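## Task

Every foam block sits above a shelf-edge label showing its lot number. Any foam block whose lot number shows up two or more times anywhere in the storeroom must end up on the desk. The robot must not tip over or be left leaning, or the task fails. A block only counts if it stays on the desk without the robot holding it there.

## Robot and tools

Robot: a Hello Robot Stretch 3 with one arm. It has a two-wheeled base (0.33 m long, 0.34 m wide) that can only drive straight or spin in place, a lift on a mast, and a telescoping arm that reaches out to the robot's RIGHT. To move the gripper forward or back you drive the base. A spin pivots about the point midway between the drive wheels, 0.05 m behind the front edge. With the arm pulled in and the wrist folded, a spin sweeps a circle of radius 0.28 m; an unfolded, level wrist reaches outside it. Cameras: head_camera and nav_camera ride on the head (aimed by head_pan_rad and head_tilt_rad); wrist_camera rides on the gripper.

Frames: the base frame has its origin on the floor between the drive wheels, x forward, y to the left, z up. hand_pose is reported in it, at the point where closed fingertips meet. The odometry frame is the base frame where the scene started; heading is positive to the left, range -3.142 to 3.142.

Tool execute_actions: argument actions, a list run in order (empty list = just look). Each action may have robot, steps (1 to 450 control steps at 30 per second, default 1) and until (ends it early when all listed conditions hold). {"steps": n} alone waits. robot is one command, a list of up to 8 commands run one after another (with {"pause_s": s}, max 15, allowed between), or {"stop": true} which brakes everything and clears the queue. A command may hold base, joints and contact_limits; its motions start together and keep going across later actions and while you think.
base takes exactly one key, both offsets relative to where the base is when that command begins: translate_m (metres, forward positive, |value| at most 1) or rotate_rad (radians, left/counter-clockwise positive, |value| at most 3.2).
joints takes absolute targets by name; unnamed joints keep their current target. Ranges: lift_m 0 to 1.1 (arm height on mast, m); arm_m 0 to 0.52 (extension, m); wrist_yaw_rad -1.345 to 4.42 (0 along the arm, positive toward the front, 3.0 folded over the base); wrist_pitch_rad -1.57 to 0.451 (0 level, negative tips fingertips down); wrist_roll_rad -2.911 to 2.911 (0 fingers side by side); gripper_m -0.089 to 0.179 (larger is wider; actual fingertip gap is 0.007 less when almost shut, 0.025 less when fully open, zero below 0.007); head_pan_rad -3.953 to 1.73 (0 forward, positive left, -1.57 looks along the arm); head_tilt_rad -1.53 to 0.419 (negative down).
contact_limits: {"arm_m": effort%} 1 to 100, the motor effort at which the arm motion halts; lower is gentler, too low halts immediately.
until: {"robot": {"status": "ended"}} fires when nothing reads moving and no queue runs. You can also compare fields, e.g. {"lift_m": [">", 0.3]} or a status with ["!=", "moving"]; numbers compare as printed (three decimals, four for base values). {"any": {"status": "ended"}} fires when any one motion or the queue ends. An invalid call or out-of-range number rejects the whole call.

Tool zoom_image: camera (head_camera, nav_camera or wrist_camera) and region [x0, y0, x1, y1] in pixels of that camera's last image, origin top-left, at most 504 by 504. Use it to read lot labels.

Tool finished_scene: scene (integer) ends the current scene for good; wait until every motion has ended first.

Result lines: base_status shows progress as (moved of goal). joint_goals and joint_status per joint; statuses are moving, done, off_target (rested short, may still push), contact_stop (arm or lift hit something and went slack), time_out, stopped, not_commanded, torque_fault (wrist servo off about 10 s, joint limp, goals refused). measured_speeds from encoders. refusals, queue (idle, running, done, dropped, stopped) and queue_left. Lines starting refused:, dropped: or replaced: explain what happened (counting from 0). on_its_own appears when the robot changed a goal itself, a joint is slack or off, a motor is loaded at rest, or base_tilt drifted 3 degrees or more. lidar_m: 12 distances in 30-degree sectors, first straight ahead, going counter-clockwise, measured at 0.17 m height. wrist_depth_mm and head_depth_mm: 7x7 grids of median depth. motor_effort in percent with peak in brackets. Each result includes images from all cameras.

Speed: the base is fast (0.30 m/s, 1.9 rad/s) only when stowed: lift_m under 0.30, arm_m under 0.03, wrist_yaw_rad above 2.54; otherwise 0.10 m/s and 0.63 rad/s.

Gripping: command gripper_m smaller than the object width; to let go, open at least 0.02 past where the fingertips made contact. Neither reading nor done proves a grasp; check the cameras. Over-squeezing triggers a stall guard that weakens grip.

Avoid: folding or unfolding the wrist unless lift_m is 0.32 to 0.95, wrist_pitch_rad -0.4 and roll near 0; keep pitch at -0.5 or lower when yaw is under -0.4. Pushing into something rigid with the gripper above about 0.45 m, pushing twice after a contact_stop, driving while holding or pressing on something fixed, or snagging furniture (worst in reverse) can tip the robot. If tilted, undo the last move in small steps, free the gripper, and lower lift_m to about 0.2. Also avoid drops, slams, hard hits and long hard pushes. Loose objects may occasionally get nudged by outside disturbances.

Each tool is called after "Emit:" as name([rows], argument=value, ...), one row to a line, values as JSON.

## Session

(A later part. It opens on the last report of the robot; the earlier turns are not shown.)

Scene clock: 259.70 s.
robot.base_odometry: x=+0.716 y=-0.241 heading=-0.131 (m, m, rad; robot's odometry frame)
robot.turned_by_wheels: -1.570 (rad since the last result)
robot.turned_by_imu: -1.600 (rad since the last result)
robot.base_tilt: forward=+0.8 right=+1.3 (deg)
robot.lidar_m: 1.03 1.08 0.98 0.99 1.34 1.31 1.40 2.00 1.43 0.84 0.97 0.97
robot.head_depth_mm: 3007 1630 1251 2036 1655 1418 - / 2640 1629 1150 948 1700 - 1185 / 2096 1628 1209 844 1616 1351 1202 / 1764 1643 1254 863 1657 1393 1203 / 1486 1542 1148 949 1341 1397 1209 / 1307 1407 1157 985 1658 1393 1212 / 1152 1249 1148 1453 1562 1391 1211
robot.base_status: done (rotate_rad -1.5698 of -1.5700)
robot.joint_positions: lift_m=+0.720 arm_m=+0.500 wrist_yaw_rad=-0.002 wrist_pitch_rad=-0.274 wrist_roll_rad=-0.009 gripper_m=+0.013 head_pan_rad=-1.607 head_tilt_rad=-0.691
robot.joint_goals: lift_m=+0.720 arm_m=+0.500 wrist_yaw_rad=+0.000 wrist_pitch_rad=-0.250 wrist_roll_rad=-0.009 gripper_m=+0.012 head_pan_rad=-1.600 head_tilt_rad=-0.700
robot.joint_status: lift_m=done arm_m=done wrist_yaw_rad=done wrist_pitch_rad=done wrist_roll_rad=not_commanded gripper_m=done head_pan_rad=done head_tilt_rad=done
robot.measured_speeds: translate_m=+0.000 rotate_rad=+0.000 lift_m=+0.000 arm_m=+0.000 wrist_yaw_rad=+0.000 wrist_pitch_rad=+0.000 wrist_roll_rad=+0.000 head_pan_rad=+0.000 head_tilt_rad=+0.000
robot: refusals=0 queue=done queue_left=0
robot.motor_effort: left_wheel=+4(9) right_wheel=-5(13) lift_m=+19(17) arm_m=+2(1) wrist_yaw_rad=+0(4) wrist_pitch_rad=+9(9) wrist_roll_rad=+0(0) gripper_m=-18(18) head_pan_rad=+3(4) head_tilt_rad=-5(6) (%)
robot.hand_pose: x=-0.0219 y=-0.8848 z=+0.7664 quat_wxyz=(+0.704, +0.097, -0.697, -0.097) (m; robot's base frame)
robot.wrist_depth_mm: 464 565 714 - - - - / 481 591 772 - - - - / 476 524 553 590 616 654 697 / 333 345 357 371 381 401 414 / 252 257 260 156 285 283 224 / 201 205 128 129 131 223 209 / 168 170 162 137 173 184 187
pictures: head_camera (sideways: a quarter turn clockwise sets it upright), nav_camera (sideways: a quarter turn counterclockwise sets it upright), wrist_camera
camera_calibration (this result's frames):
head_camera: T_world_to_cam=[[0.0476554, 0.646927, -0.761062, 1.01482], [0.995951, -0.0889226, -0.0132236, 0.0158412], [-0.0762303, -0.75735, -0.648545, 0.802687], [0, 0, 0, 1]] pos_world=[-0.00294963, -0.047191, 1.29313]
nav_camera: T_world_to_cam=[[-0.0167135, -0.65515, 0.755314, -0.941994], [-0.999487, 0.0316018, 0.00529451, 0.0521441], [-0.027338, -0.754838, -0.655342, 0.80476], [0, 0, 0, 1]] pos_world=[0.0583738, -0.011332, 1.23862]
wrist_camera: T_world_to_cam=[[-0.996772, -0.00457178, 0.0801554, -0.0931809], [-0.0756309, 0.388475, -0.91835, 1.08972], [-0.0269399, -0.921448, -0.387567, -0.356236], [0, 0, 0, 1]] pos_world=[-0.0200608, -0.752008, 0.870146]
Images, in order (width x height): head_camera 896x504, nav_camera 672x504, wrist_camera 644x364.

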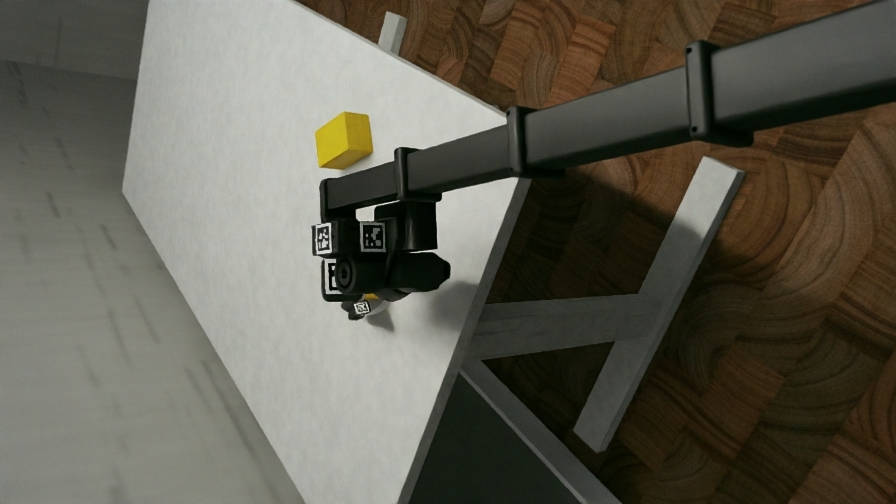

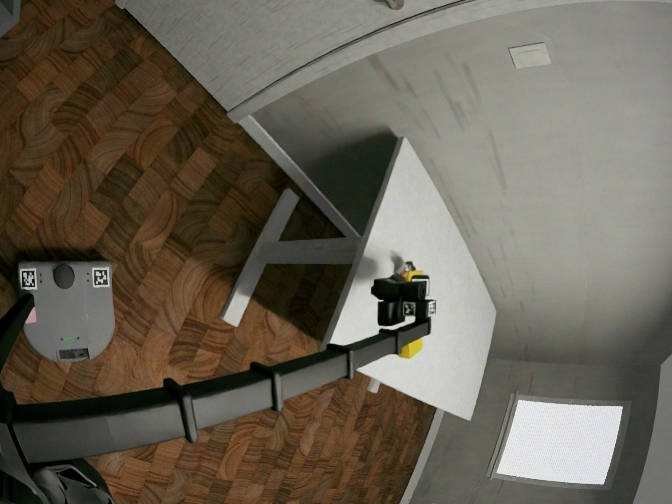

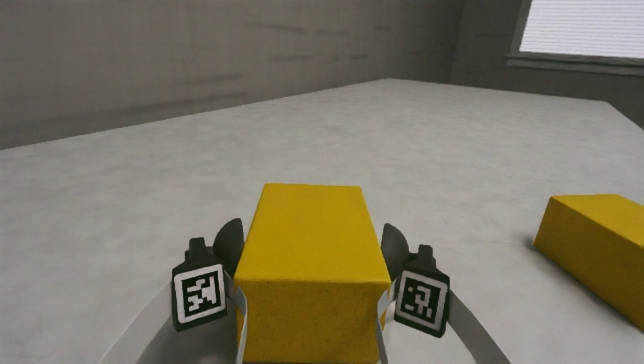

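Emit:
execute_actions([
  {"robot":[{"joints":{"lift_m":0.705}},{"joints":{"gripper_m":0.13}}],"steps":200,"until":{"robot":{"status":"ended"}}},
  {"robot":{"joints":{"arm_m":0.0,"lift_m":0.73}},"steps":200,"until":{"robot":{"arm_m":["<",0.13]}}},
  {"robot":{"base":{"rotate_rad":0.628},"joints":{"wrist_pitch_rad":-0.4,"wrist_yaw_rad":2.7,"gripper_m":0.04,"lift_m":0.36,"head_pan_rad":-2.2,"head_tilt_rad":-0.7}},"steps":200,"until":{"robot":{"base_status":["!=","moving"]}}},
  {"robot":{"base":{"translate_m":-1.0}},"steps":200,"until":{"robot":{"wrist_yaw_rad":[">",2.5]}}},
  {"robot":{"joints":{"lift_m":0.28}},"steps":200,"until":{"robot":{"lift_m":["<",0.295]}}},
])

Emit:
execute_actions([
  {"robot":{"base":{"translate_m":-1.0},"joints":{"head_pan_rad":-3.14,"head_tilt_rad":-0.5}},"steps":200,"until":{"robot":{"translate_m":["<",-0.75]}}},
  {"robot":{"base":{"translate_m":-1.0}},"steps":200,"until":{"robot":{"translate_m":["<",-0.75]}}},
  {"robot":{"base":{"translate_m":-1.0}},"steps":300,"until":{"robot":{"status":"ended"}}},
])

Scene clock: 284.80 s.
robot.base_odometry: x=+0.541 y=-0.336 heading=+0.497 (m, m, rad; robot's odometry frame)
robot.turned_by_wheels: +0.628 (rad since the last result)
robot.turned_by_imu: +0.637 (rad since the last result)
robot.base_tilt: forward=+0.8 right=+1.6 (deg)
robot.lidar_m: 1.27 1.15 1.53 1.25 1.25 1.38 2.18 1.27 0.75 1.06 1.03 1.15
robot.head_depth_mm: 2911 1637 1316 2053 1667 1395 1208 / 2486 1632 1152 1866 1662 1400 1204 / 2056 1621 1151 888 1560 1397 1205 / 1737 1639 1151 889 747 1399 1200 / 1499 1554 1152 889 766 1393 1204 / 1332 1425 1151 873 1071 1338 1201 / 1185 1304 1147 892 1582 1389 1203
robot.base_status: moving (translate_m -0.1990 of -1.0000)
robot.joint_positions: lift_m=+0.293 arm_m=+0.003 wrist_yaw_rad=+2.697 wrist_pitch_rad=-0.413 wrist_roll_rad=-0.009 gripper_m=+0.040 head_pan_rad=-2.193 head_tilt_rad=-0.692
robot.joint_goals: lift_m=+0.280 arm_m=+0.000 wrist_yaw_rad=+2.700 wrist_pitch_rad=-0.400 wrist_roll_rad=-0.009 gripper_m=+0.040 head_pan_rad=-2.200 head_tilt_rad=-0.700
robot.joint_status: lift_m=moving arm_m=moving wrist_yaw_rad=moving wrist_pitch_rad=moving wrist_roll_rad=not_commanded gripper_m=done head_pan_rad=done head_tilt_rad=done
robot.measured_speeds: translate_m=-0.119 rotate_rad=-0.001 lift_m=-0.075 arm_m=+0.000 wrist_yaw_rad=+0.000 wrist_pitch_rad=+0.000 wrist_roll_rad=+0.000 head_pan_rad=+0.000 head_tilt_rad=+0.000
robot: refusals=0 queue=running queue_left=0
robot.motor_effort: left_wheel=-15(15) right_wheel=-3(10) lift_m=+18(26) arm_m=+0(5) wrist_yaw_rad=+2(4) wrist_pitch_rad=+6(8) wrist_roll_rad=+0(1) gripper_m=+0(79) head_pan_rad=-2(37) head_tilt_rad=-5(4) (%)
robot.hand_pose: x=+0.0755 y=+0.0551 z=+0.3070 quat_wxyz=(+0.295, +0.704, -0.009, +0.646) (m; robot's base frame)
robot.wrist_depth_mm: 995 - - - - - - / - - - - - - - / - - - - - - - / 787 797 810 831 865 891 886 / 641 636 669 679 685 701 716 / - 536 - 545 572 570 586 / - 470 465 463 461 483 491
pictures: head_camera (sideways: a quarter turn clockwise sets it upright), nav_camera (sideways: a quarter turn counterclockwise sets it upright), wrist_camera
camera_calibration (this result's frames):
head_camera: T_world_to_cam=[[0.397595, 0.51275, -0.760924, 1.01251], [0.78058, -0.624916, -0.0132348, 0.0171695], [-0.4823, -0.5887, -0.648706, 0.805374], [0, 0, 0, 1]] pos_world=[-0.0275385, -0.0343097, 1.29312]
nav_camera: T_world_to_cam=[[-0.376364, -0.536713, 0.755175, -0.939619], [-0.815227, 0.579117, 0.00529355, 0.0510213], [-0.440176, -0.613647, -0.655502, 0.807487], [0, 0, 0, 1]] pos_world=[0.0433914, -0.0383414, 1.23862]
wrist_camera: T_world_to_cam=[[0.907146, -0.413422, 0.0785356, -0.0757718], [-0.1516, -0.495156, -0.855475, 0.345106], [0.39256, 0.764135, -0.511854, 0.248035], [0, 0, 0, 1]] pos_world=[0.0236855, -0.0499769, 0.428138]
Images, in order (width x height): head_camera 896x504, nav_camera 672x504, wrist_camera 644x364.

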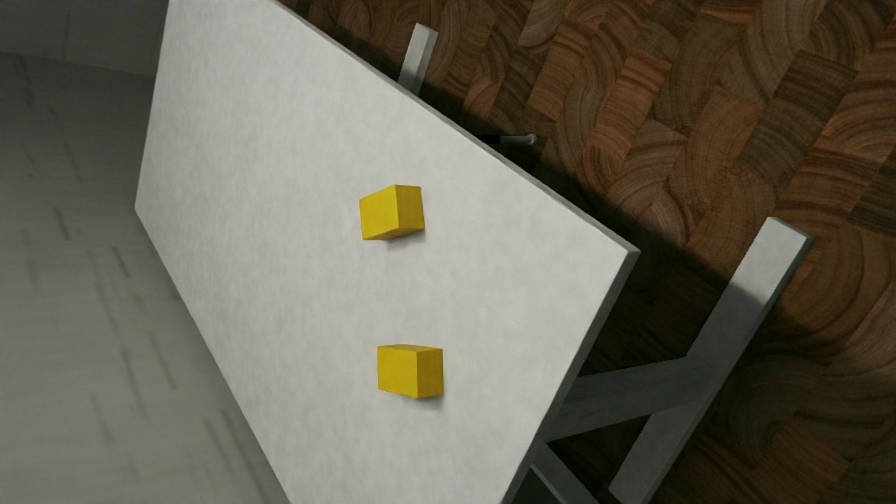

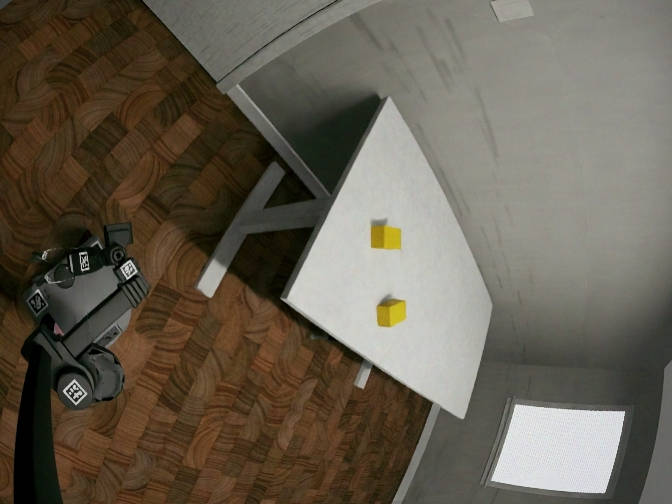

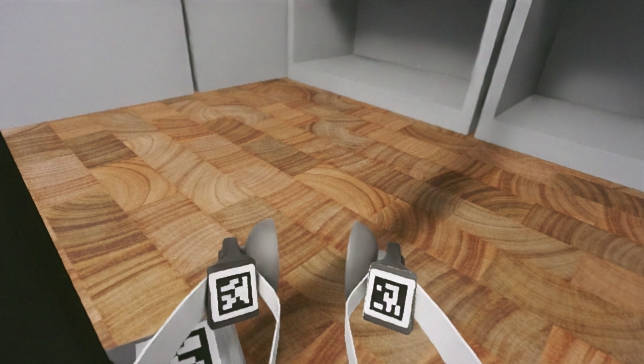

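Scene clock: 294.67 s.
robot.base_odometry: x=-1.662 y=-1.530 heading=+0.497 (m, m, rad; robot's odometry frame)
robot.turned_by_wheels: +0.000 (rad since the last result)
robot.turned_by_imu: +0.001 (rad since the last result)
robot.base_tilt: forward=+0.8 right=+1.2 (deg)
robot.lidar_m: 3.34 0.92 0.47 0.44 1.86 1.00 0.83 0.82 0.91 1.44 1.59 1.62
robot.head_depth_mm: 827 911 1011 1139 1311 1479 1317 / 794 870 961 1077 1227 1414 1326 / 762 830 921 1027 1154 1332 1321 / 735 796 877 974 1098 1249 1317 / 709 771 843 928 1034 1177 1282 / 686 739 806 889 987 1108 1243 / 661 715 779 853 942 1054 1189
robot.base_status: done (translate_m -1.0000 of -1.0000)
robot.joint_positions: lift_m=+0.280 arm_m=+0.003 wrist_yaw_rad=+2.697 wrist_pitch_rad=-0.415 wrist_roll_rad=-0.009 gripper_m=+0.040 head_pan_rad=-3.133 head_tilt_rad=-0.506
robot.joint_goals: lift_m=+0.280 arm_m=+0.000 wrist_yaw_rad=+2.700 wrist_pitch_rad=-0.400 wrist_roll_rad=-0.009 gripper_m=+0.040 head_pan_rad=-3.140 head_tilt_rad=-0.500
robot.joint_status: lift_m=done arm_m=done wrist_yaw_rad=done wrist_pitch_rad=done wrist_roll_rad=not_commanded gripper_m=done head_pan_rad=done head_tilt_rad=done
robot.measured_speeds: translate_m=+0.000 rotate_rad=+0.000 lift_m=+0.000 arm_m=+0.000 wrist_yaw_rad=+0.000 wrist_pitch_rad=+0.000 wrist_roll_rad=+0.000 head_pan_rad=+0.000 head_tilt_rad=+0.000
robot: refusals=0 queue=done queue_left=0
robot.motor_effort: left_wheel=-5(14) right_wheel=+5(9) lift_m=+19(18) arm_m=-3(3) wrist_yaw_rad=+3(5) wrist_pitch_rad=+5(5) wrist_roll_rad=+0(0) gripper_m=-1(0) head_pan_rad=-3(46) head_tilt_rad=+3(19) (%)
robot.hand_pose: x=+0.0754 y=+0.0550 z=+0.2937 quat_wxyz=(+0.295, +0.704, -0.009, +0.646) (m; robot's base frame)
robot.wrist_depth_mm: - 492 466 594 813 - - / - 574 501 646 902 - - / 994 675 529 708 991 - - / 754 728 577 747 823 852 892 / 613 619 613 645 661 671 700 / - 512 - 527 555 559 567 / - 463 450 453 449 467 477
pictures: head_camera (sideways: a quarter turn clockwise sets it upright), nav_camera (sideways: a quarter turn counterclockwise sets it upright), wrist_camera
camera_calibration (this result's frames):
head_camera: T_world_to_cam=[[0.497305, -0.0199821, -0.867345, 1.15064], [-0.045836, -0.998944, -0.00326687, 0.00923552], [-0.866364, 0.0413803, -0.497696, 0.611257], [0, 0, 0, 1]] pos_world=[-0.0422272, 0.00692405, 1.30226]
nav_camera: T_world_to_cam=[[-0.505073, -0.0113046, 0.863002, -1.07941], [-0.0120643, 0.999909, 0.00603731, 0.0451524], [-0.862992, -0.0073622, -0.505164, 0.614483], [0, 0, 0, 1]] pos_world=[-0.0143422, -0.0528266, 1.24167]
wrist_camera: T_world_to_cam=[[0.907431, -0.412801, 0.0785147, -0.0746431], [-0.151759, -0.496192, -0.854847, 0.333553], [0.39184, 0.763799, -0.512906, 0.24175], [0, 0, 0, 1]] pos_world=[0.0236258, -0.0499547, 0.414993]
Images, in order (width x height): head_camera 896x504, nav_camera 672x504, wrist_camera 644x364.

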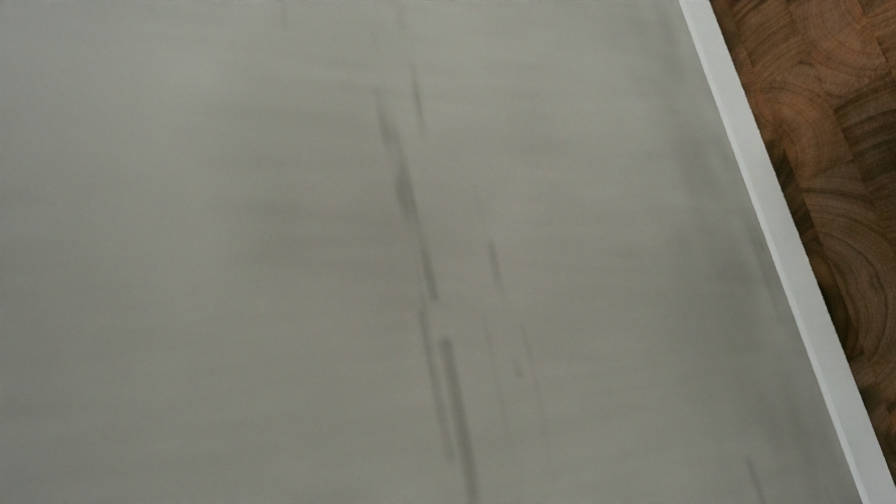

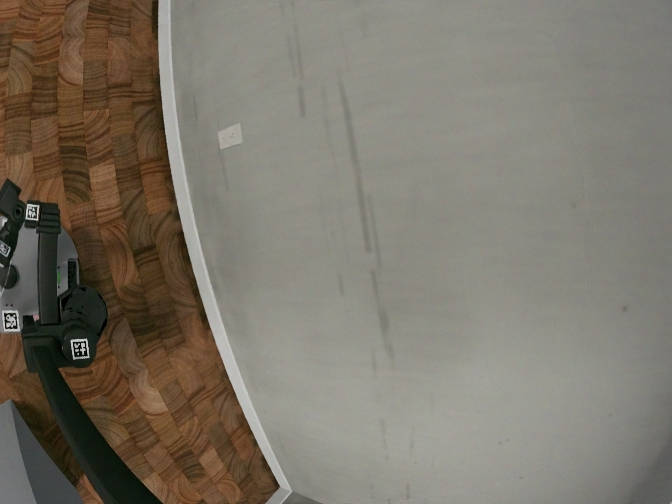

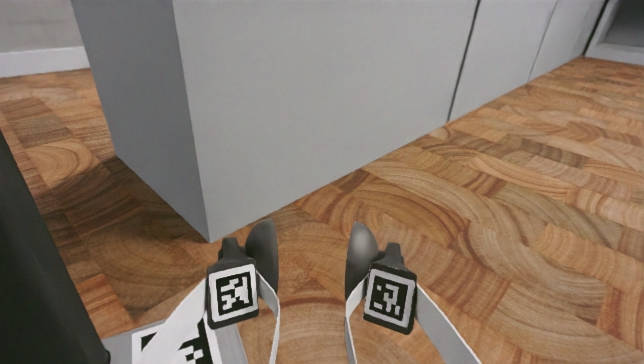

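Emit:
execute_actions([
  {"robot":{"base":{"rotate_rad":-1.074},"joints":{"head_pan_rad":-0.65,"head_tilt_rad":-0.55}},"steps":200,"until":{"robot":{"base_status":["!=","moving"]}}},
  {"robot":{"base":{"translate_m":-1.0}},"steps":200,"until":{"robot":{"translate_m":["<",-0.465]}}},
  {"robot":[{"base":{"translate_m":-0.99}},{"base":{"rotate_rad":1.42}}],"steps":300,"until":{"robot":{"status":"ended"}}},
])

Scene clock: 313.37 s.
robot.base_odometry: x=-2.882 y=-0.735 heading=+0.843 (m, m, rad; robot's odometry frame)
robot.turned_by_wheels: +0.346 (rad since the last result)
robot.turned_by_imu: +0.351 (rad since the last result)
robot.base_tilt: forward=+0.8 right=+1.3 (deg)
robot.lidar_m: 1.60 0.59 0.43 0.41 0.43 0.59 0.61 0.63 0.87 2.37 0.73 1.43
robot.head_depth_mm: 591 642 721 839 1019 1273 1291 / 1149 1218 843 1301 941 1067 1230 / 1269 1336 973 1463 1168 1452 1276 / 1384 1456 1648 1466 1633 1495 1298 / 1335 1375 1586 1543 1791 1548 1307 / 1246 1308 1458 1624 1800 1561 1301 / 1204 1408 2030 2307 1908 1548 1303
robot.base_status: done (rotate_rad +1.4198 of +1.4200)
robot.joint_positions: lift_m=+0.280 arm_m=+0.003 wrist_yaw_rad=+2.697 wrist_pitch_rad=-0.415 wrist_roll_rad=-0.009 gripper_m=+0.040 head_pan_rad=-0.657 head_tilt_rad=-0.544
robot.joint_goals: lift_m=+0.280 arm_m=+0.000 wrist_yaw_rad=+2.700 wrist_pitch_rad=-0.400 wrist_roll_rad=-0.009 gripper_m=+0.040 head_pan_rad=-0.650 head_tilt_rad=-0.550
robot.joint_status: lift_m=done arm_m=done wrist_yaw_rad=done wrist_pitch_rad=done wrist_roll_rad=not_commanded gripper_m=done head_pan_rad=done head_tilt_rad=done
robot.measured_speeds: translate_m=+0.000 rotate_rad=+0.000 lift_m=+0.000 arm_m=+0.000 wrist_yaw_rad=+0.000 wrist_pitch_rad=+0.000 wrist_roll_rad=+0.000 head_pan_rad=+0.000 head_tilt_rad=+0.000
robot: refusals=0 queue=done queue_left=0
robot.motor_effort: left_wheel=-4(14) right_wheel=+5(16) lift_m=+17(19) arm_m=-3(2) wrist_yaw_rad=+2(3) wrist_pitch_rad=+5(5) wrist_roll_rad=+0(0) gripper_m=+0(0) head_pan_rad=+4(52) head_tilt_rad=-4(10) (%)
robot.hand_pose: x=+0.0753 y=+0.0550 z=+0.2936 quat_wxyz=(+0.295, +0.704, -0.009, +0.646) (m; robot's base frame)
robot.wrist_depth_mm: 350 380 424 482 548 636 766 / 372 408 456 516 599 706 870 / 395 436 493 566 675 788 978 / 423 469 533 615 724 821 884 / 455 500 563 624 660 671 680 / - 502 - 524 557 553 566 / - 466 448 454 447 471 478
pictures: head_camera (sideways: a quarter turn clockwise sets it upright), nav_camera (sideways: a quarter turn counterclockwise sets it upright), wrist_camera
camera_calibration (this result's frames):
head_camera: T_world_to_cam=[[-0.404299, 0.342411, -0.848114, 1.13107], [0.652731, 0.757572, -0.00530295, 0.00762479], [0.640691, -0.555734, -0.529787, 0.643818], [0, 0, 0, 1]] pos_world=[0.0398225, -0.0352735, 1.3004]
nav_camera: T_world_to_cam=[[0.429594, -0.322494, 0.843473, -1.05964], [-0.607732, -0.79412, 0.00590284, 0.0489613], [0.667916, -0.515141, -0.537139, 0.646747], [0, 0, 0, 1]] pos_world=[0.0529994, 0.0303186, 1.24089]
wrist_camera: T_world_to_cam=[[0.90746, -0.412737, 0.078511, -0.074633], [-0.151804, -0.496352, -0.854746, 0.333482], [0.391754, 0.76373, -0.513075, 0.241811], [0, 0, 0, 1]] pos_world=[0.02362, -0.0499574, 0.414969]
Images, in order (width x height): head_camera 896x504, nav_camera 672x504, wrist_camera 644x364.

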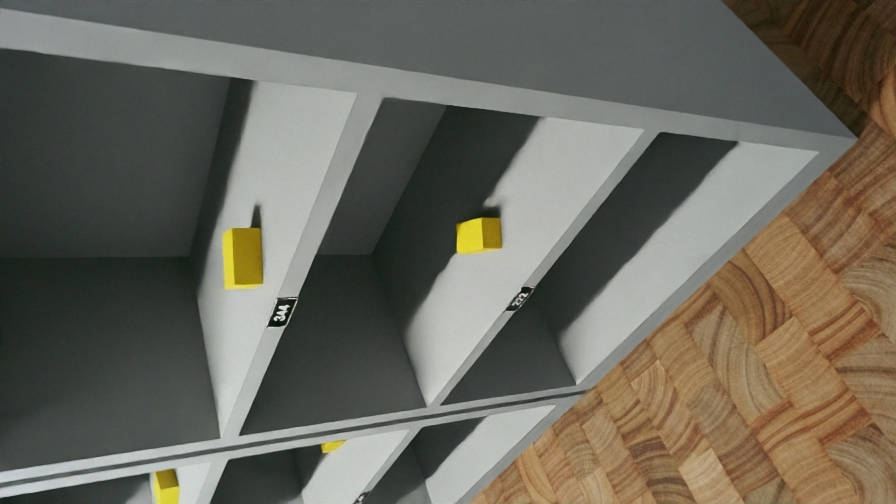

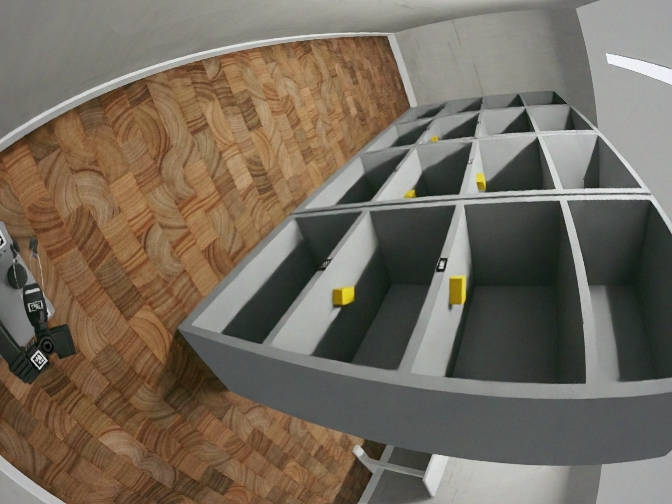

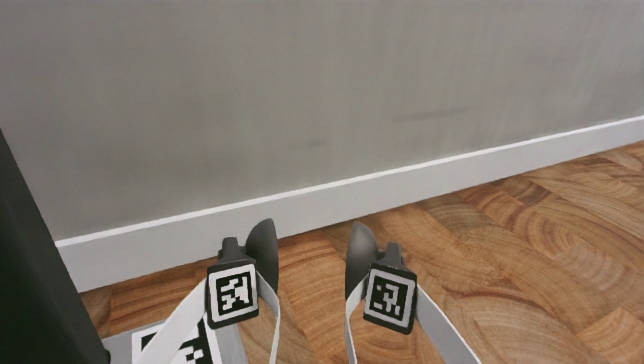

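Emit:
zoom_image(camera="head_camera", region=[490, 270, 550, 325])

Emit:
zoom_image(camera="head_camera", region=[255, 285, 315, 340])

Region (490, 270, 550, 325) of head_camera's 896x504 image, scaled by 8.400, with more detail than that image has; it fills the top 462 rows of this view, and the rest is white.

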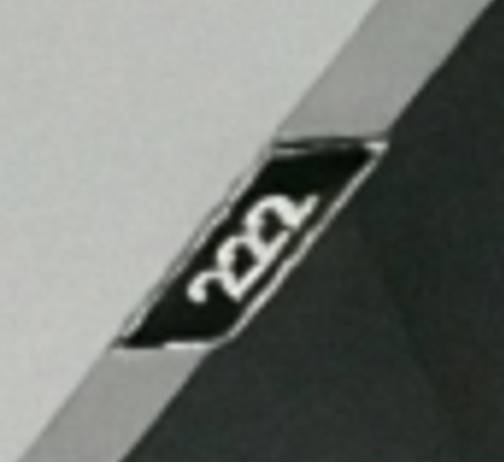

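Region (255, 285, 315, 340) of head_camera's 896x504 image, scaled by 8.400, with more detail than that image has; it fills the top 462 rows of this view, and the rest is white.

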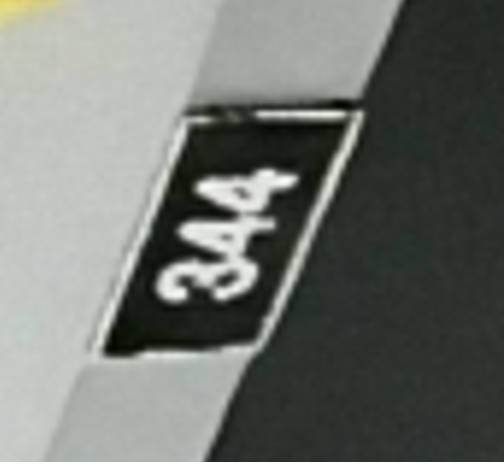

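Emit:
execute_actions([
  {"robot":{"base":{"translate_m":1.0}},"steps":200,"until":{"robot":{"translate_m":[">",0.7]}}},
  {"robot":{"base":{"translate_m":1.0}},"steps":200,"until":{"robot":{"translate_m":[">",0.28]}}},
])

Emit:
zoom_image(camera="head_camera", region=[480, 230, 590, 330])

Emit:
zoom_image(camera="head_camera", region=[240, 245, 350, 345])

Emit:
execute_actions([
  {"robot":{"base":{"translate_m":1.0}},"steps":200,"until":{"robot":{"translate_m":[">",0.7]}}},
  {"robot":{"base":{"translate_m":1.0}},"steps":200,"until":{"robot":{"translate_m":[">",0.22]}}},
])

Emit:
zoom_image(camera="head_camera", region=[480, 230, 590, 330])

Emit:
zoom_image(camera="head_camera", region=[240, 245, 350, 345])

Emit:
execute_actions([
  {"steps":200,"until":{"robot":{"status":"ended"}}},
])

Scene clock: 326.17 s.
robot.base_odometry: x=-2.227 y=-0.001 heading=+0.843 (m, m, rad; robot's odometry frame)
robot.turned_by_wheels: +0.000 (rad since the last result)
robot.turned_by_imu: -0.002 (rad since the last result)
robot.base_tilt: forward=+0.7 right=+2.0 (deg)
robot.lidar_m: 1.61 0.59 0.43 0.41 0.43 0.59 1.60 1.65 0.81 1.06 0.68 1.39
robot.head_depth_mm: 1054 1112 687 734 812 902 1164 / 1151 1214 843 1400 1076 1007 1142 / 1261 1333 967 1472 1165 1468 1283 / 1369 1421 1614 1465 1646 1499 1295 / 1280 1353 1525 1552 1753 1528 1307 / 1194 1266 1424 1583 1795 1550 1297 / 1187 1546 2158 2323 1942 1544 1307
robot.base_status: moving (translate_m +0.2832 of +1.0000)
robot.joint_positions: lift_m=+0.280 arm_m=+0.003 wrist_yaw_rad=+2.698 wrist_pitch_rad=-0.415 wrist_roll_rad=-0.009 gripper_m=+0.040 head_pan_rad=-0.657 head_tilt_rad=-0.544
robot.joint_goals: lift_m=+0.280 arm_m=+0.000 wrist_yaw_rad=+2.700 wrist_pitch_rad=-0.400 wrist_roll_rad=-0.009 gripper_m=+0.040 head_pan_rad=-0.650 head_tilt_rad=-0.550
robot.joint_status: lift_m=done arm_m=done wrist_yaw_rad=done wrist_pitch_rad=done wrist_roll_rad=not_commanded gripper_m=done head_pan_rad=done head_tilt_rad=done
robot.measured_speeds: translate_m=+0.293 rotate_rad=+0.000 lift_m=+0.000 arm_m=+0.000 wrist_yaw_rad=+0.000 wrist_pitch_rad=+0.000 wrist_roll_rad=+0.000 head_pan_rad=+0.000 head_tilt_rad=+0.000
robot: refusals=0 queue=running queue_left=0
robot.motor_effort: left_wheel=-3(6) right_wheel=+7(14) lift_m=+18(19) arm_m=-3(2) wrist_yaw_rad=+1(2) wrist_pitch_rad=+6(5) wrist_roll_rad=+0(0) gripper_m=+0(0) head_pan_rad=+4(4) head_tilt_rad=-4(4) (%)
robot.hand_pose: x=+0.0753 y=+0.0550 z=+0.2936 quat_wxyz=(+0.295, +0.704, -0.009, +0.646) (m; robot's base frame)
robot.wrist_depth_mm: 348 381 424 475 549 635 762 / 371 404 454 520 599 717 864 / 391 438 492 571 664 803 991 / 424 470 539 617 730 830 885 / 461 503 555 621 669 669 692 / - 504 - 531 556 550 565 / - 462 449 454 448 472 479
pictures: head_camera (sideways: a quarter turn clockwise sets it upright), nav_camera (sideways: a quarter turn counterclockwise sets it upright), wrist_camera
camera_calibration (this result's frames):
head_camera: T_world_to_cam=[[-0.40438, 0.342473, -0.84805, 1.13098], [0.65273, 0.757572, -0.00530952, 0.00763334], [0.640641, -0.555695, -0.529889, 0.643951], [0, 0, 0, 1]] pos_world=[0.0398224, -0.0352734, 1.30039]
nav_camera: T_world_to_cam=[[0.429675, -0.322556, 0.843408, -1.05956], [-0.607731, -0.794121, 0.00590239, 0.0489619], [0.667864, -0.515102, -0.537241, 0.64688], [0, 0, 0, 1]] pos_world=[0.0529936, 0.0303231, 1.24088]
wrist_camera: T_world_to_cam=[[0.907482, -0.41269, 0.0785097, -0.074625], [-0.151816, -0.496432, -0.854697, 0.333449], [0.391699, 0.763703, -0.513156, 0.241839], [0, 0, 0, 1]] pos_world=[0.0236154, -0.0499557, 0.414958]
Images, in order (width x height): head_camera 896x504, nav_camera 672x504, wrist_camera 644x364.

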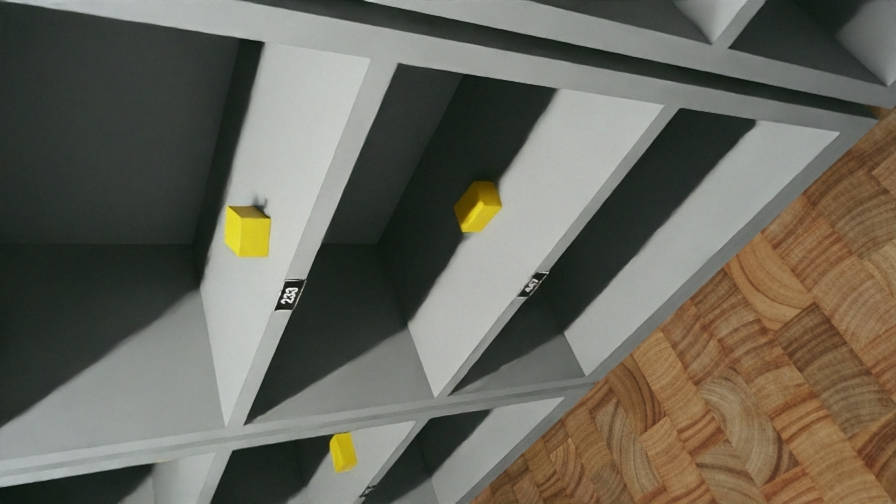

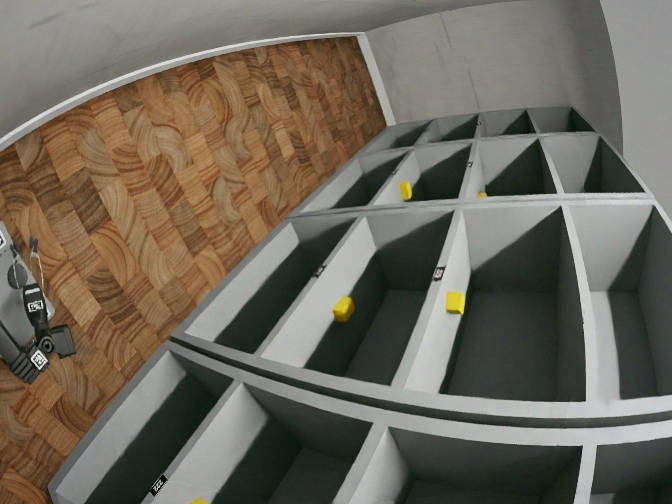

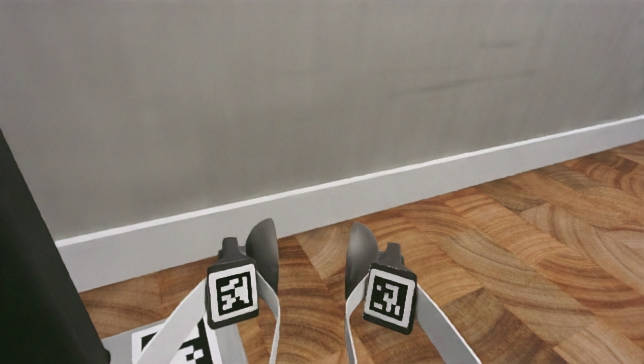

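Region (480, 230, 590, 330) of head_camera's 896x504 image, scaled by 4.582, with more detail than that image has; it fills the top 458 rows of this view, and the rest is white.

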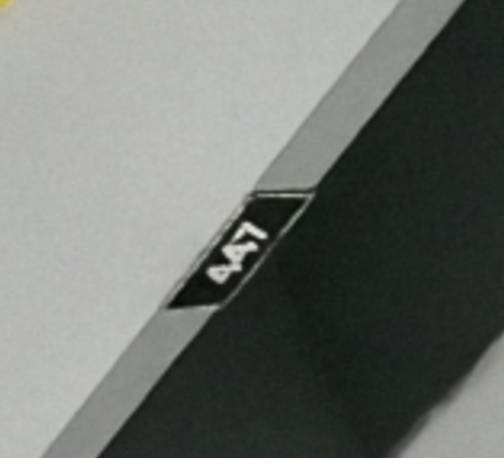

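Region (240, 245, 350, 345) of head_camera's 896x504 image, scaled by 4.582, with more detail than that image has; it fills the top 458 rows of this view, and the rest is white.

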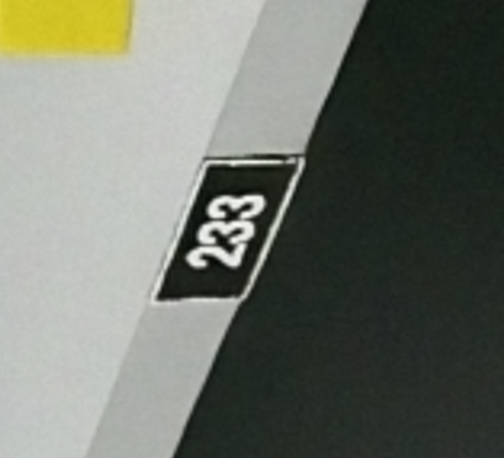

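Scene clock: 329.33 s.
robot.base_odometry: x=-1.610 y=+0.692 heading=+0.843 (m, m, rad; robot's odometry frame)
robot.turned_by_wheels: +0.000 (rad since the last result)
robot.turned_by_imu: -0.001 (rad since the last result)
robot.base_tilt: forward=+1.2 right=+1.2 (deg)
robot.lidar_m: 1.62 0.59 0.43 0.41 0.43 0.59 1.61 0.85 0.80 1.05 0.68 1.40
robot.head_depth_mm: 1035 634 681 730 813 908 1168 / 1149 1223 845 1401 1043 1006 1132 / 1260 1327 973 1460 1165 1456 1268 / 1370 1446 1626 1468 1632 1499 1300 / 1290 1371 1540 1548 1787 1555 1301 / 1205 1271 1427 1600 1804 1568 1303 / 1186 1555 2144 2322 1928 1551 1300
robot.base_status: moving (translate_m +0.2246 of +1.0000)
robot.joint_positions: lift_m=+0.280 arm_m=+0.003 wrist_yaw_rad=+2.698 wrist_pitch_rad=-0.415 wrist_roll_rad=-0.009 gripper_m=+0.040 head_pan_rad=-0.657 head_tilt_rad=-0.544
robot.joint_goals: lift_m=+0.280 arm_m=+0.000 wrist_yaw_rad=+2.700 wrist_pitch_rad=-0.400 wrist_roll_rad=-0.009 gripper_m=+0.040 head_pan_rad=-0.650 head_tilt_rad=-0.550
robot.joint_status: lift_m=done arm_m=done wrist_yaw_rad=done wrist_pitch_rad=done wrist_roll_rad=not_commanded gripper_m=done head_pan_rad=done head_tilt_rad=done
robot.measured_speeds: translate_m=+0.293 rotate_rad=+0.000 lift_m=+0.000 arm_m=+0.000 wrist_yaw_rad=+0.000 wrist_pitch_rad=+0.000 wrist_roll_rad=+0.000 head_pan_rad=+0.000 head_tilt_rad=+0.000
robot: refusals=0 queue=running queue_left=0
robot.motor_effort: left_wheel=-2(2) right_wheel=+8(7) lift_m=+18(19) arm_m=-4(2) wrist_yaw_rad=+4(2) wrist_pitch_rad=+5(5) wrist_roll_rad=+0(0) gripper_m=+0(0) head_pan_rad=+4(4) head_tilt_rad=-3(3) (%)
robot.hand_pose: x=+0.0753 y=+0.0550 z=+0.2936 quat_wxyz=(+0.295, +0.704, -0.009, +0.646) (m; robot's base frame)
robot.wrist_depth_mm: 348 384 424 479 547 640 773 / 374 411 458 518 599 719 873 / 394 439 491 565 674 800 987 / 429 471 538 615 726 828 901 / 460 500 558 626 657 667 691 / - 501 - 531 555 550 567 / - 464 446 453 448 470 480
pictures: head_camera (sideways: a quarter turn clockwise sets it upright), nav_camera (sideways: a quarter turn counterclockwise sets it upright), wrist_camera
camera_calibration (this result's frames):
head_camera: T_world_to_cam=[[-0.40438, 0.342473, -0.84805, 1.13098], [0.65273, 0.757572, -0.00530952, 0.00763334], [0.640641, -0.555695, -0.529889, 0.643951], [0, 0, 0, 1]] pos_world=[0.0398224, -0.0352734, 1.30039]
nav_camera: T_world_to_cam=[[0.429675, -0.322556, 0.843408, -1.05956], [-0.607731, -0.794121, 0.00590239, 0.0489619], [0.667864, -0.515102, -0.537241, 0.64688], [0, 0, 0, 1]] pos_world=[0.0529936, 0.0303231, 1.24088]
wrist_camera: T_world_to_cam=[[0.907482, -0.41269, 0.0785097, -0.074625], [-0.151816, -0.496432, -0.854697, 0.333449], [0.391699, 0.763703, -0.513156, 0.241839], [0, 0, 0, 1]] pos_world=[0.0236154, -0.0499557, 0.414958]
Images, in order (width x height): head_camera 896x504, nav_camera 672x504, wrist_camera 644x364.

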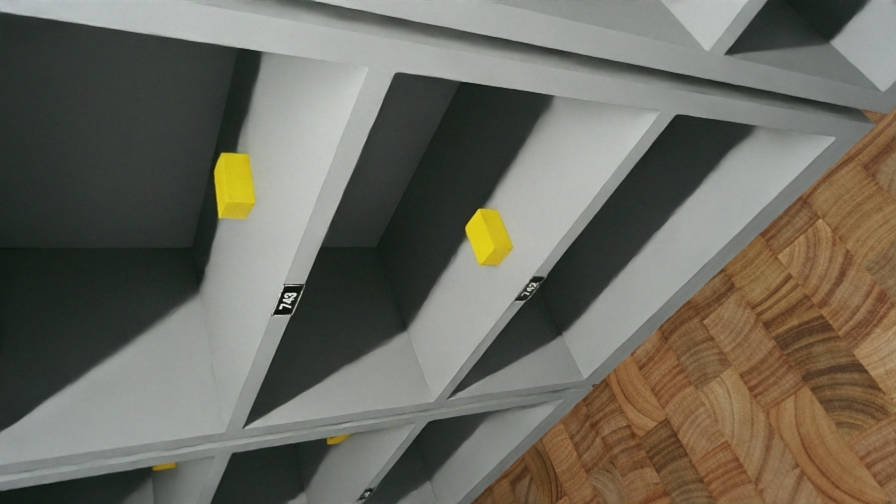

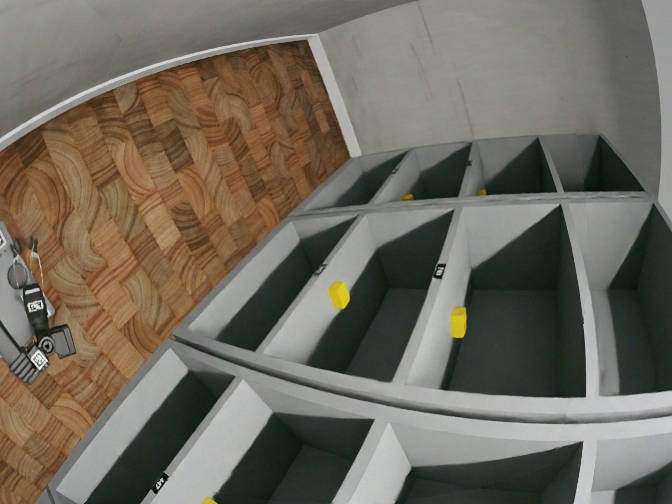

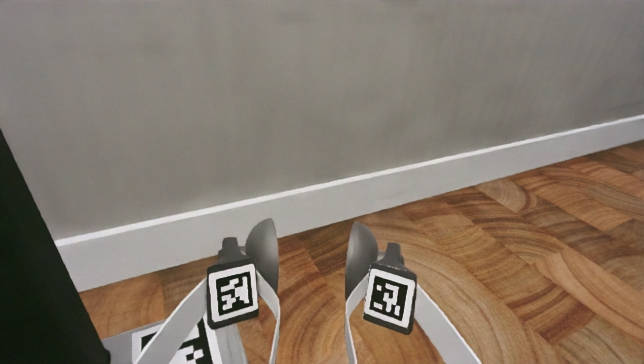

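Region (480, 230, 590, 330) of head_camera's 896x504 image, scaled by 4.582, with more detail than that image has; it fills the top 458 rows of this view, and the rest is white.

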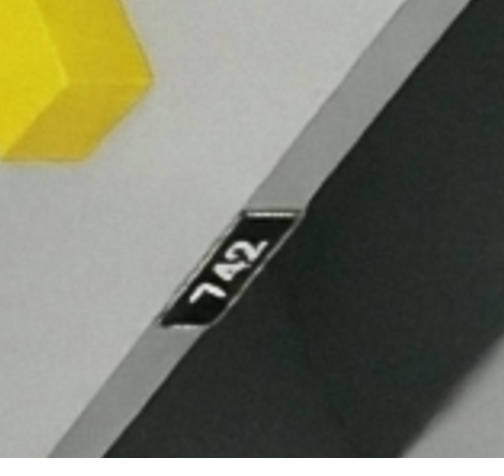

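Region (240, 245, 350, 345) of head_camera's 896x504 image, scaled by 4.582, with more detail than that image has; it fills the top 458 rows of this view, and the rest is white.

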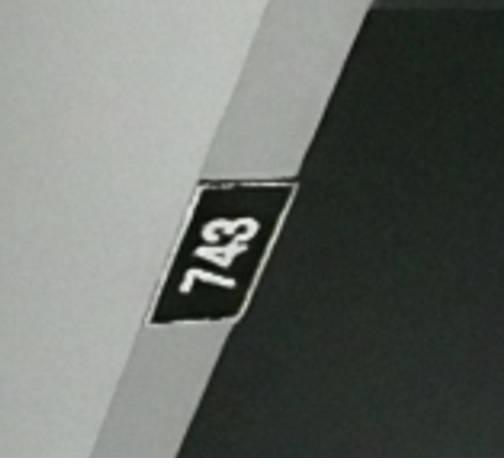

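Scene clock: 333.20 s.
robot.base_odometry: x=-1.094 y=+1.271 heading=+0.843 (m, m, rad; robot's odometry frame)
robot.turned_by_wheels: +0.000 (rad since the last result)
robot.turned_by_imu: -0.001 (rad since the last result)
robot.base_tilt: forward=+0.9 right=+1.3 (deg)
robot.lidar_m: 1.47 0.59 0.43 0.42 0.43 0.59 1.62 1.44 0.70 1.05 0.77 1.49
robot.head_depth_mm: 649 732 793 984 1085 956 1216 / 636 693 754 860 1000 1166 1220 / 1250 1235 860 936 1058 1167 1264 / 1409 1456 1651 1402 1630 1489 1297 / 1468 1504 1730 1473 1794 1553 1297 / 1370 1432 1614 1696 1868 1548 1300 / 1286 1389 1523 1673 1803 1545 1303
robot.base_status: done (translate_m +1.0000 of +1.0000)
robot.joint_positions: lift_m=+0.280 arm_m=+0.003 wrist_yaw_rad=+2.698 wrist_pitch_rad=-0.415 wrist_roll_rad=-0.009 gripper_m=+0.040 head_pan_rad=-0.657 head_tilt_rad=-0.544
robot.joint_goals: lift_m=+0.280 arm_m=+0.000 wrist_yaw_rad=+2.700 wrist_pitch_rad=-0.400 wrist_roll_rad=-0.009 gripper_m=+0.040 head_pan_rad=-0.650 head_tilt_rad=-0.550
robot.joint_status: lift_m=done arm_m=done wrist_yaw_rad=done wrist_pitch_rad=done wrist_roll_rad=not_commanded gripper_m=done head_pan_rad=done head_tilt_rad=done
robot.measured_speeds: translate_m=+0.000 rotate_rad=+0.000 lift_m=+0.000 arm_m=+0.000 wrist_yaw_rad=+0.000 wrist_pitch_rad=+0.000 wrist_roll_rad=+0.000 head_pan_rad=+0.000 head_tilt_rad=+0.000
robot: refusals=0 queue=done queue_left=0
robot.motor_effort: left_wheel=-4(9) right_wheel=+5(8) lift_m=+19(18) arm_m=-3(3) wrist_yaw_rad=+2(3) wrist_pitch_rad=+6(6) wrist_roll_rad=+0(0) gripper_m=+0(1) head_pan_rad=+4(5) head_tilt_rad=-3(4) (%)
robot.hand_pose: x=+0.0753 y=+0.0550 z=+0.2936 quat_wxyz=(+0.295, +0.704, -0.009, +0.646) (m; robot's base frame)
robot.wrist_depth_mm: 350 386 431 476 552 646 767 / 373 410 457 519 603 728 885 / 399 442 500 568 668 805 - / 427 467 534 624 728 834 902 / 461 502 561 630 664 663 682 / - 512 - 526 559 555 561 / - 463 451 450 445 473 477
pictures: head_camera (sideways: a quarter turn clockwise sets it upright), nav_camera (sideways: a quarter turn counterclockwise sets it upright), wrist_camera
camera_calibration (this result's frames):
head_camera: T_world_to_cam=[[-0.40438, 0.342473, -0.84805, 1.13098], [0.65273, 0.757572, -0.00530952, 0.00763334], [0.640641, -0.555695, -0.529889, 0.643951], [0, 0, 0, 1]] pos_world=[0.0398224, -0.0352734, 1.30039]
nav_camera: T_world_to_cam=[[0.429675, -0.322556, 0.843408, -1.05956], [-0.607731, -0.794121, 0.00590239, 0.0489619], [0.667864, -0.515102, -0.537241, 0.64688], [0, 0, 0, 1]] pos_world=[0.0529936, 0.0303231, 1.24088]
wrist_camera: T_world_to_cam=[[0.907482, -0.41269, 0.0785096, -0.074625], [-0.151816, -0.496432, -0.854697, 0.333449], [0.391699, 0.763703, -0.513156, 0.241839], [0, 0, 0, 1]] pos_world=[0.0236154, -0.0499557, 0.414958]
Images, in order (width x height): head_camera 896x504, nav_camera 672x504, wrist_camera 644x364.

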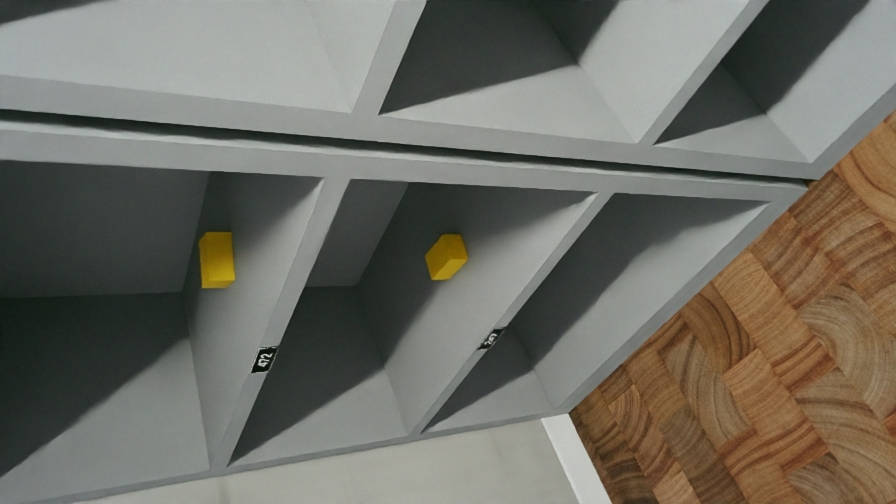

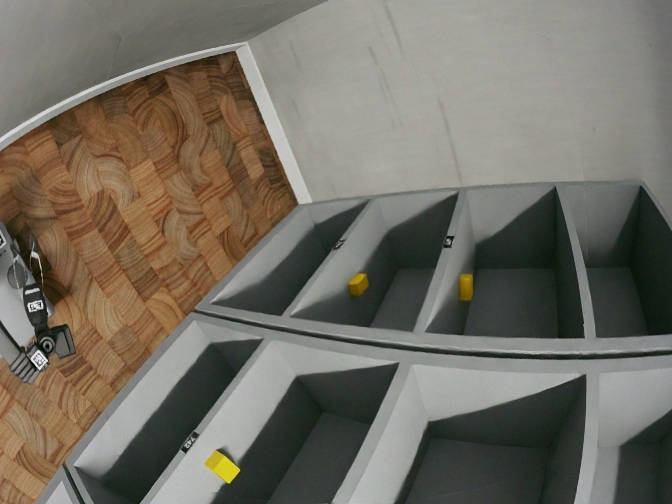

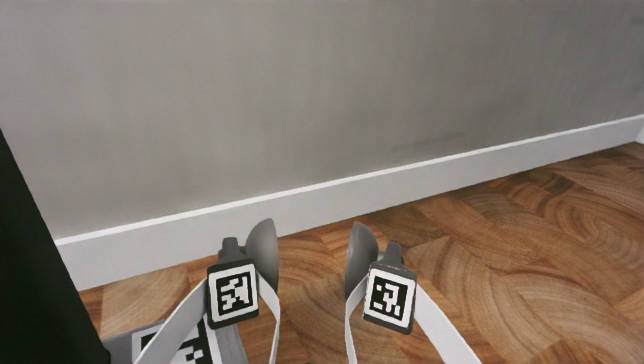

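Emit:
zoom_image(camera="head_camera", region=[465, 315, 520, 365])

Emit:
zoom_image(camera="head_camera", region=[238, 335, 293, 385])

Region (465, 315, 520, 365) of head_camera's 896x504 image, scaled by 9.164, with more detail than that image has; it fills the top 458 rows of this view, and the rest is white.

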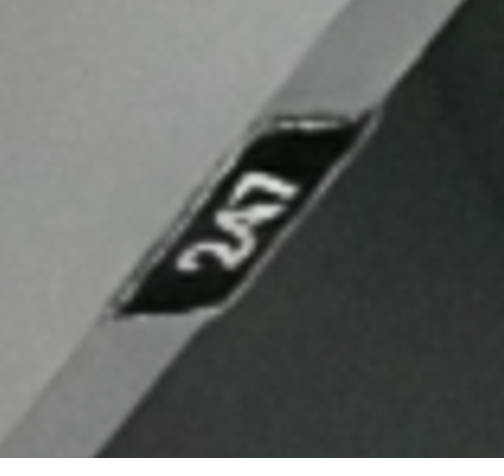

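Region (238, 335, 293, 385) of head_camera's 896x504 image, scaled by 9.164, with more detail than that image has; it fills the top 458 rows of this view, and the rest is white.

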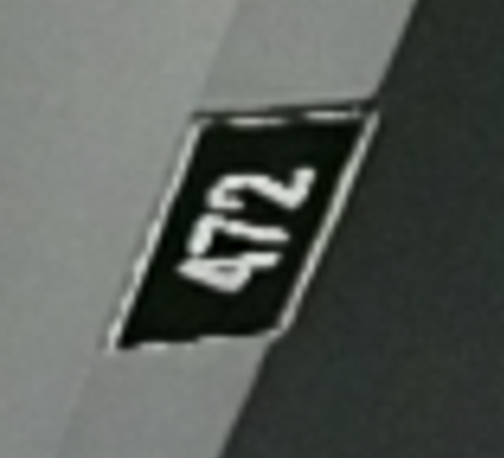

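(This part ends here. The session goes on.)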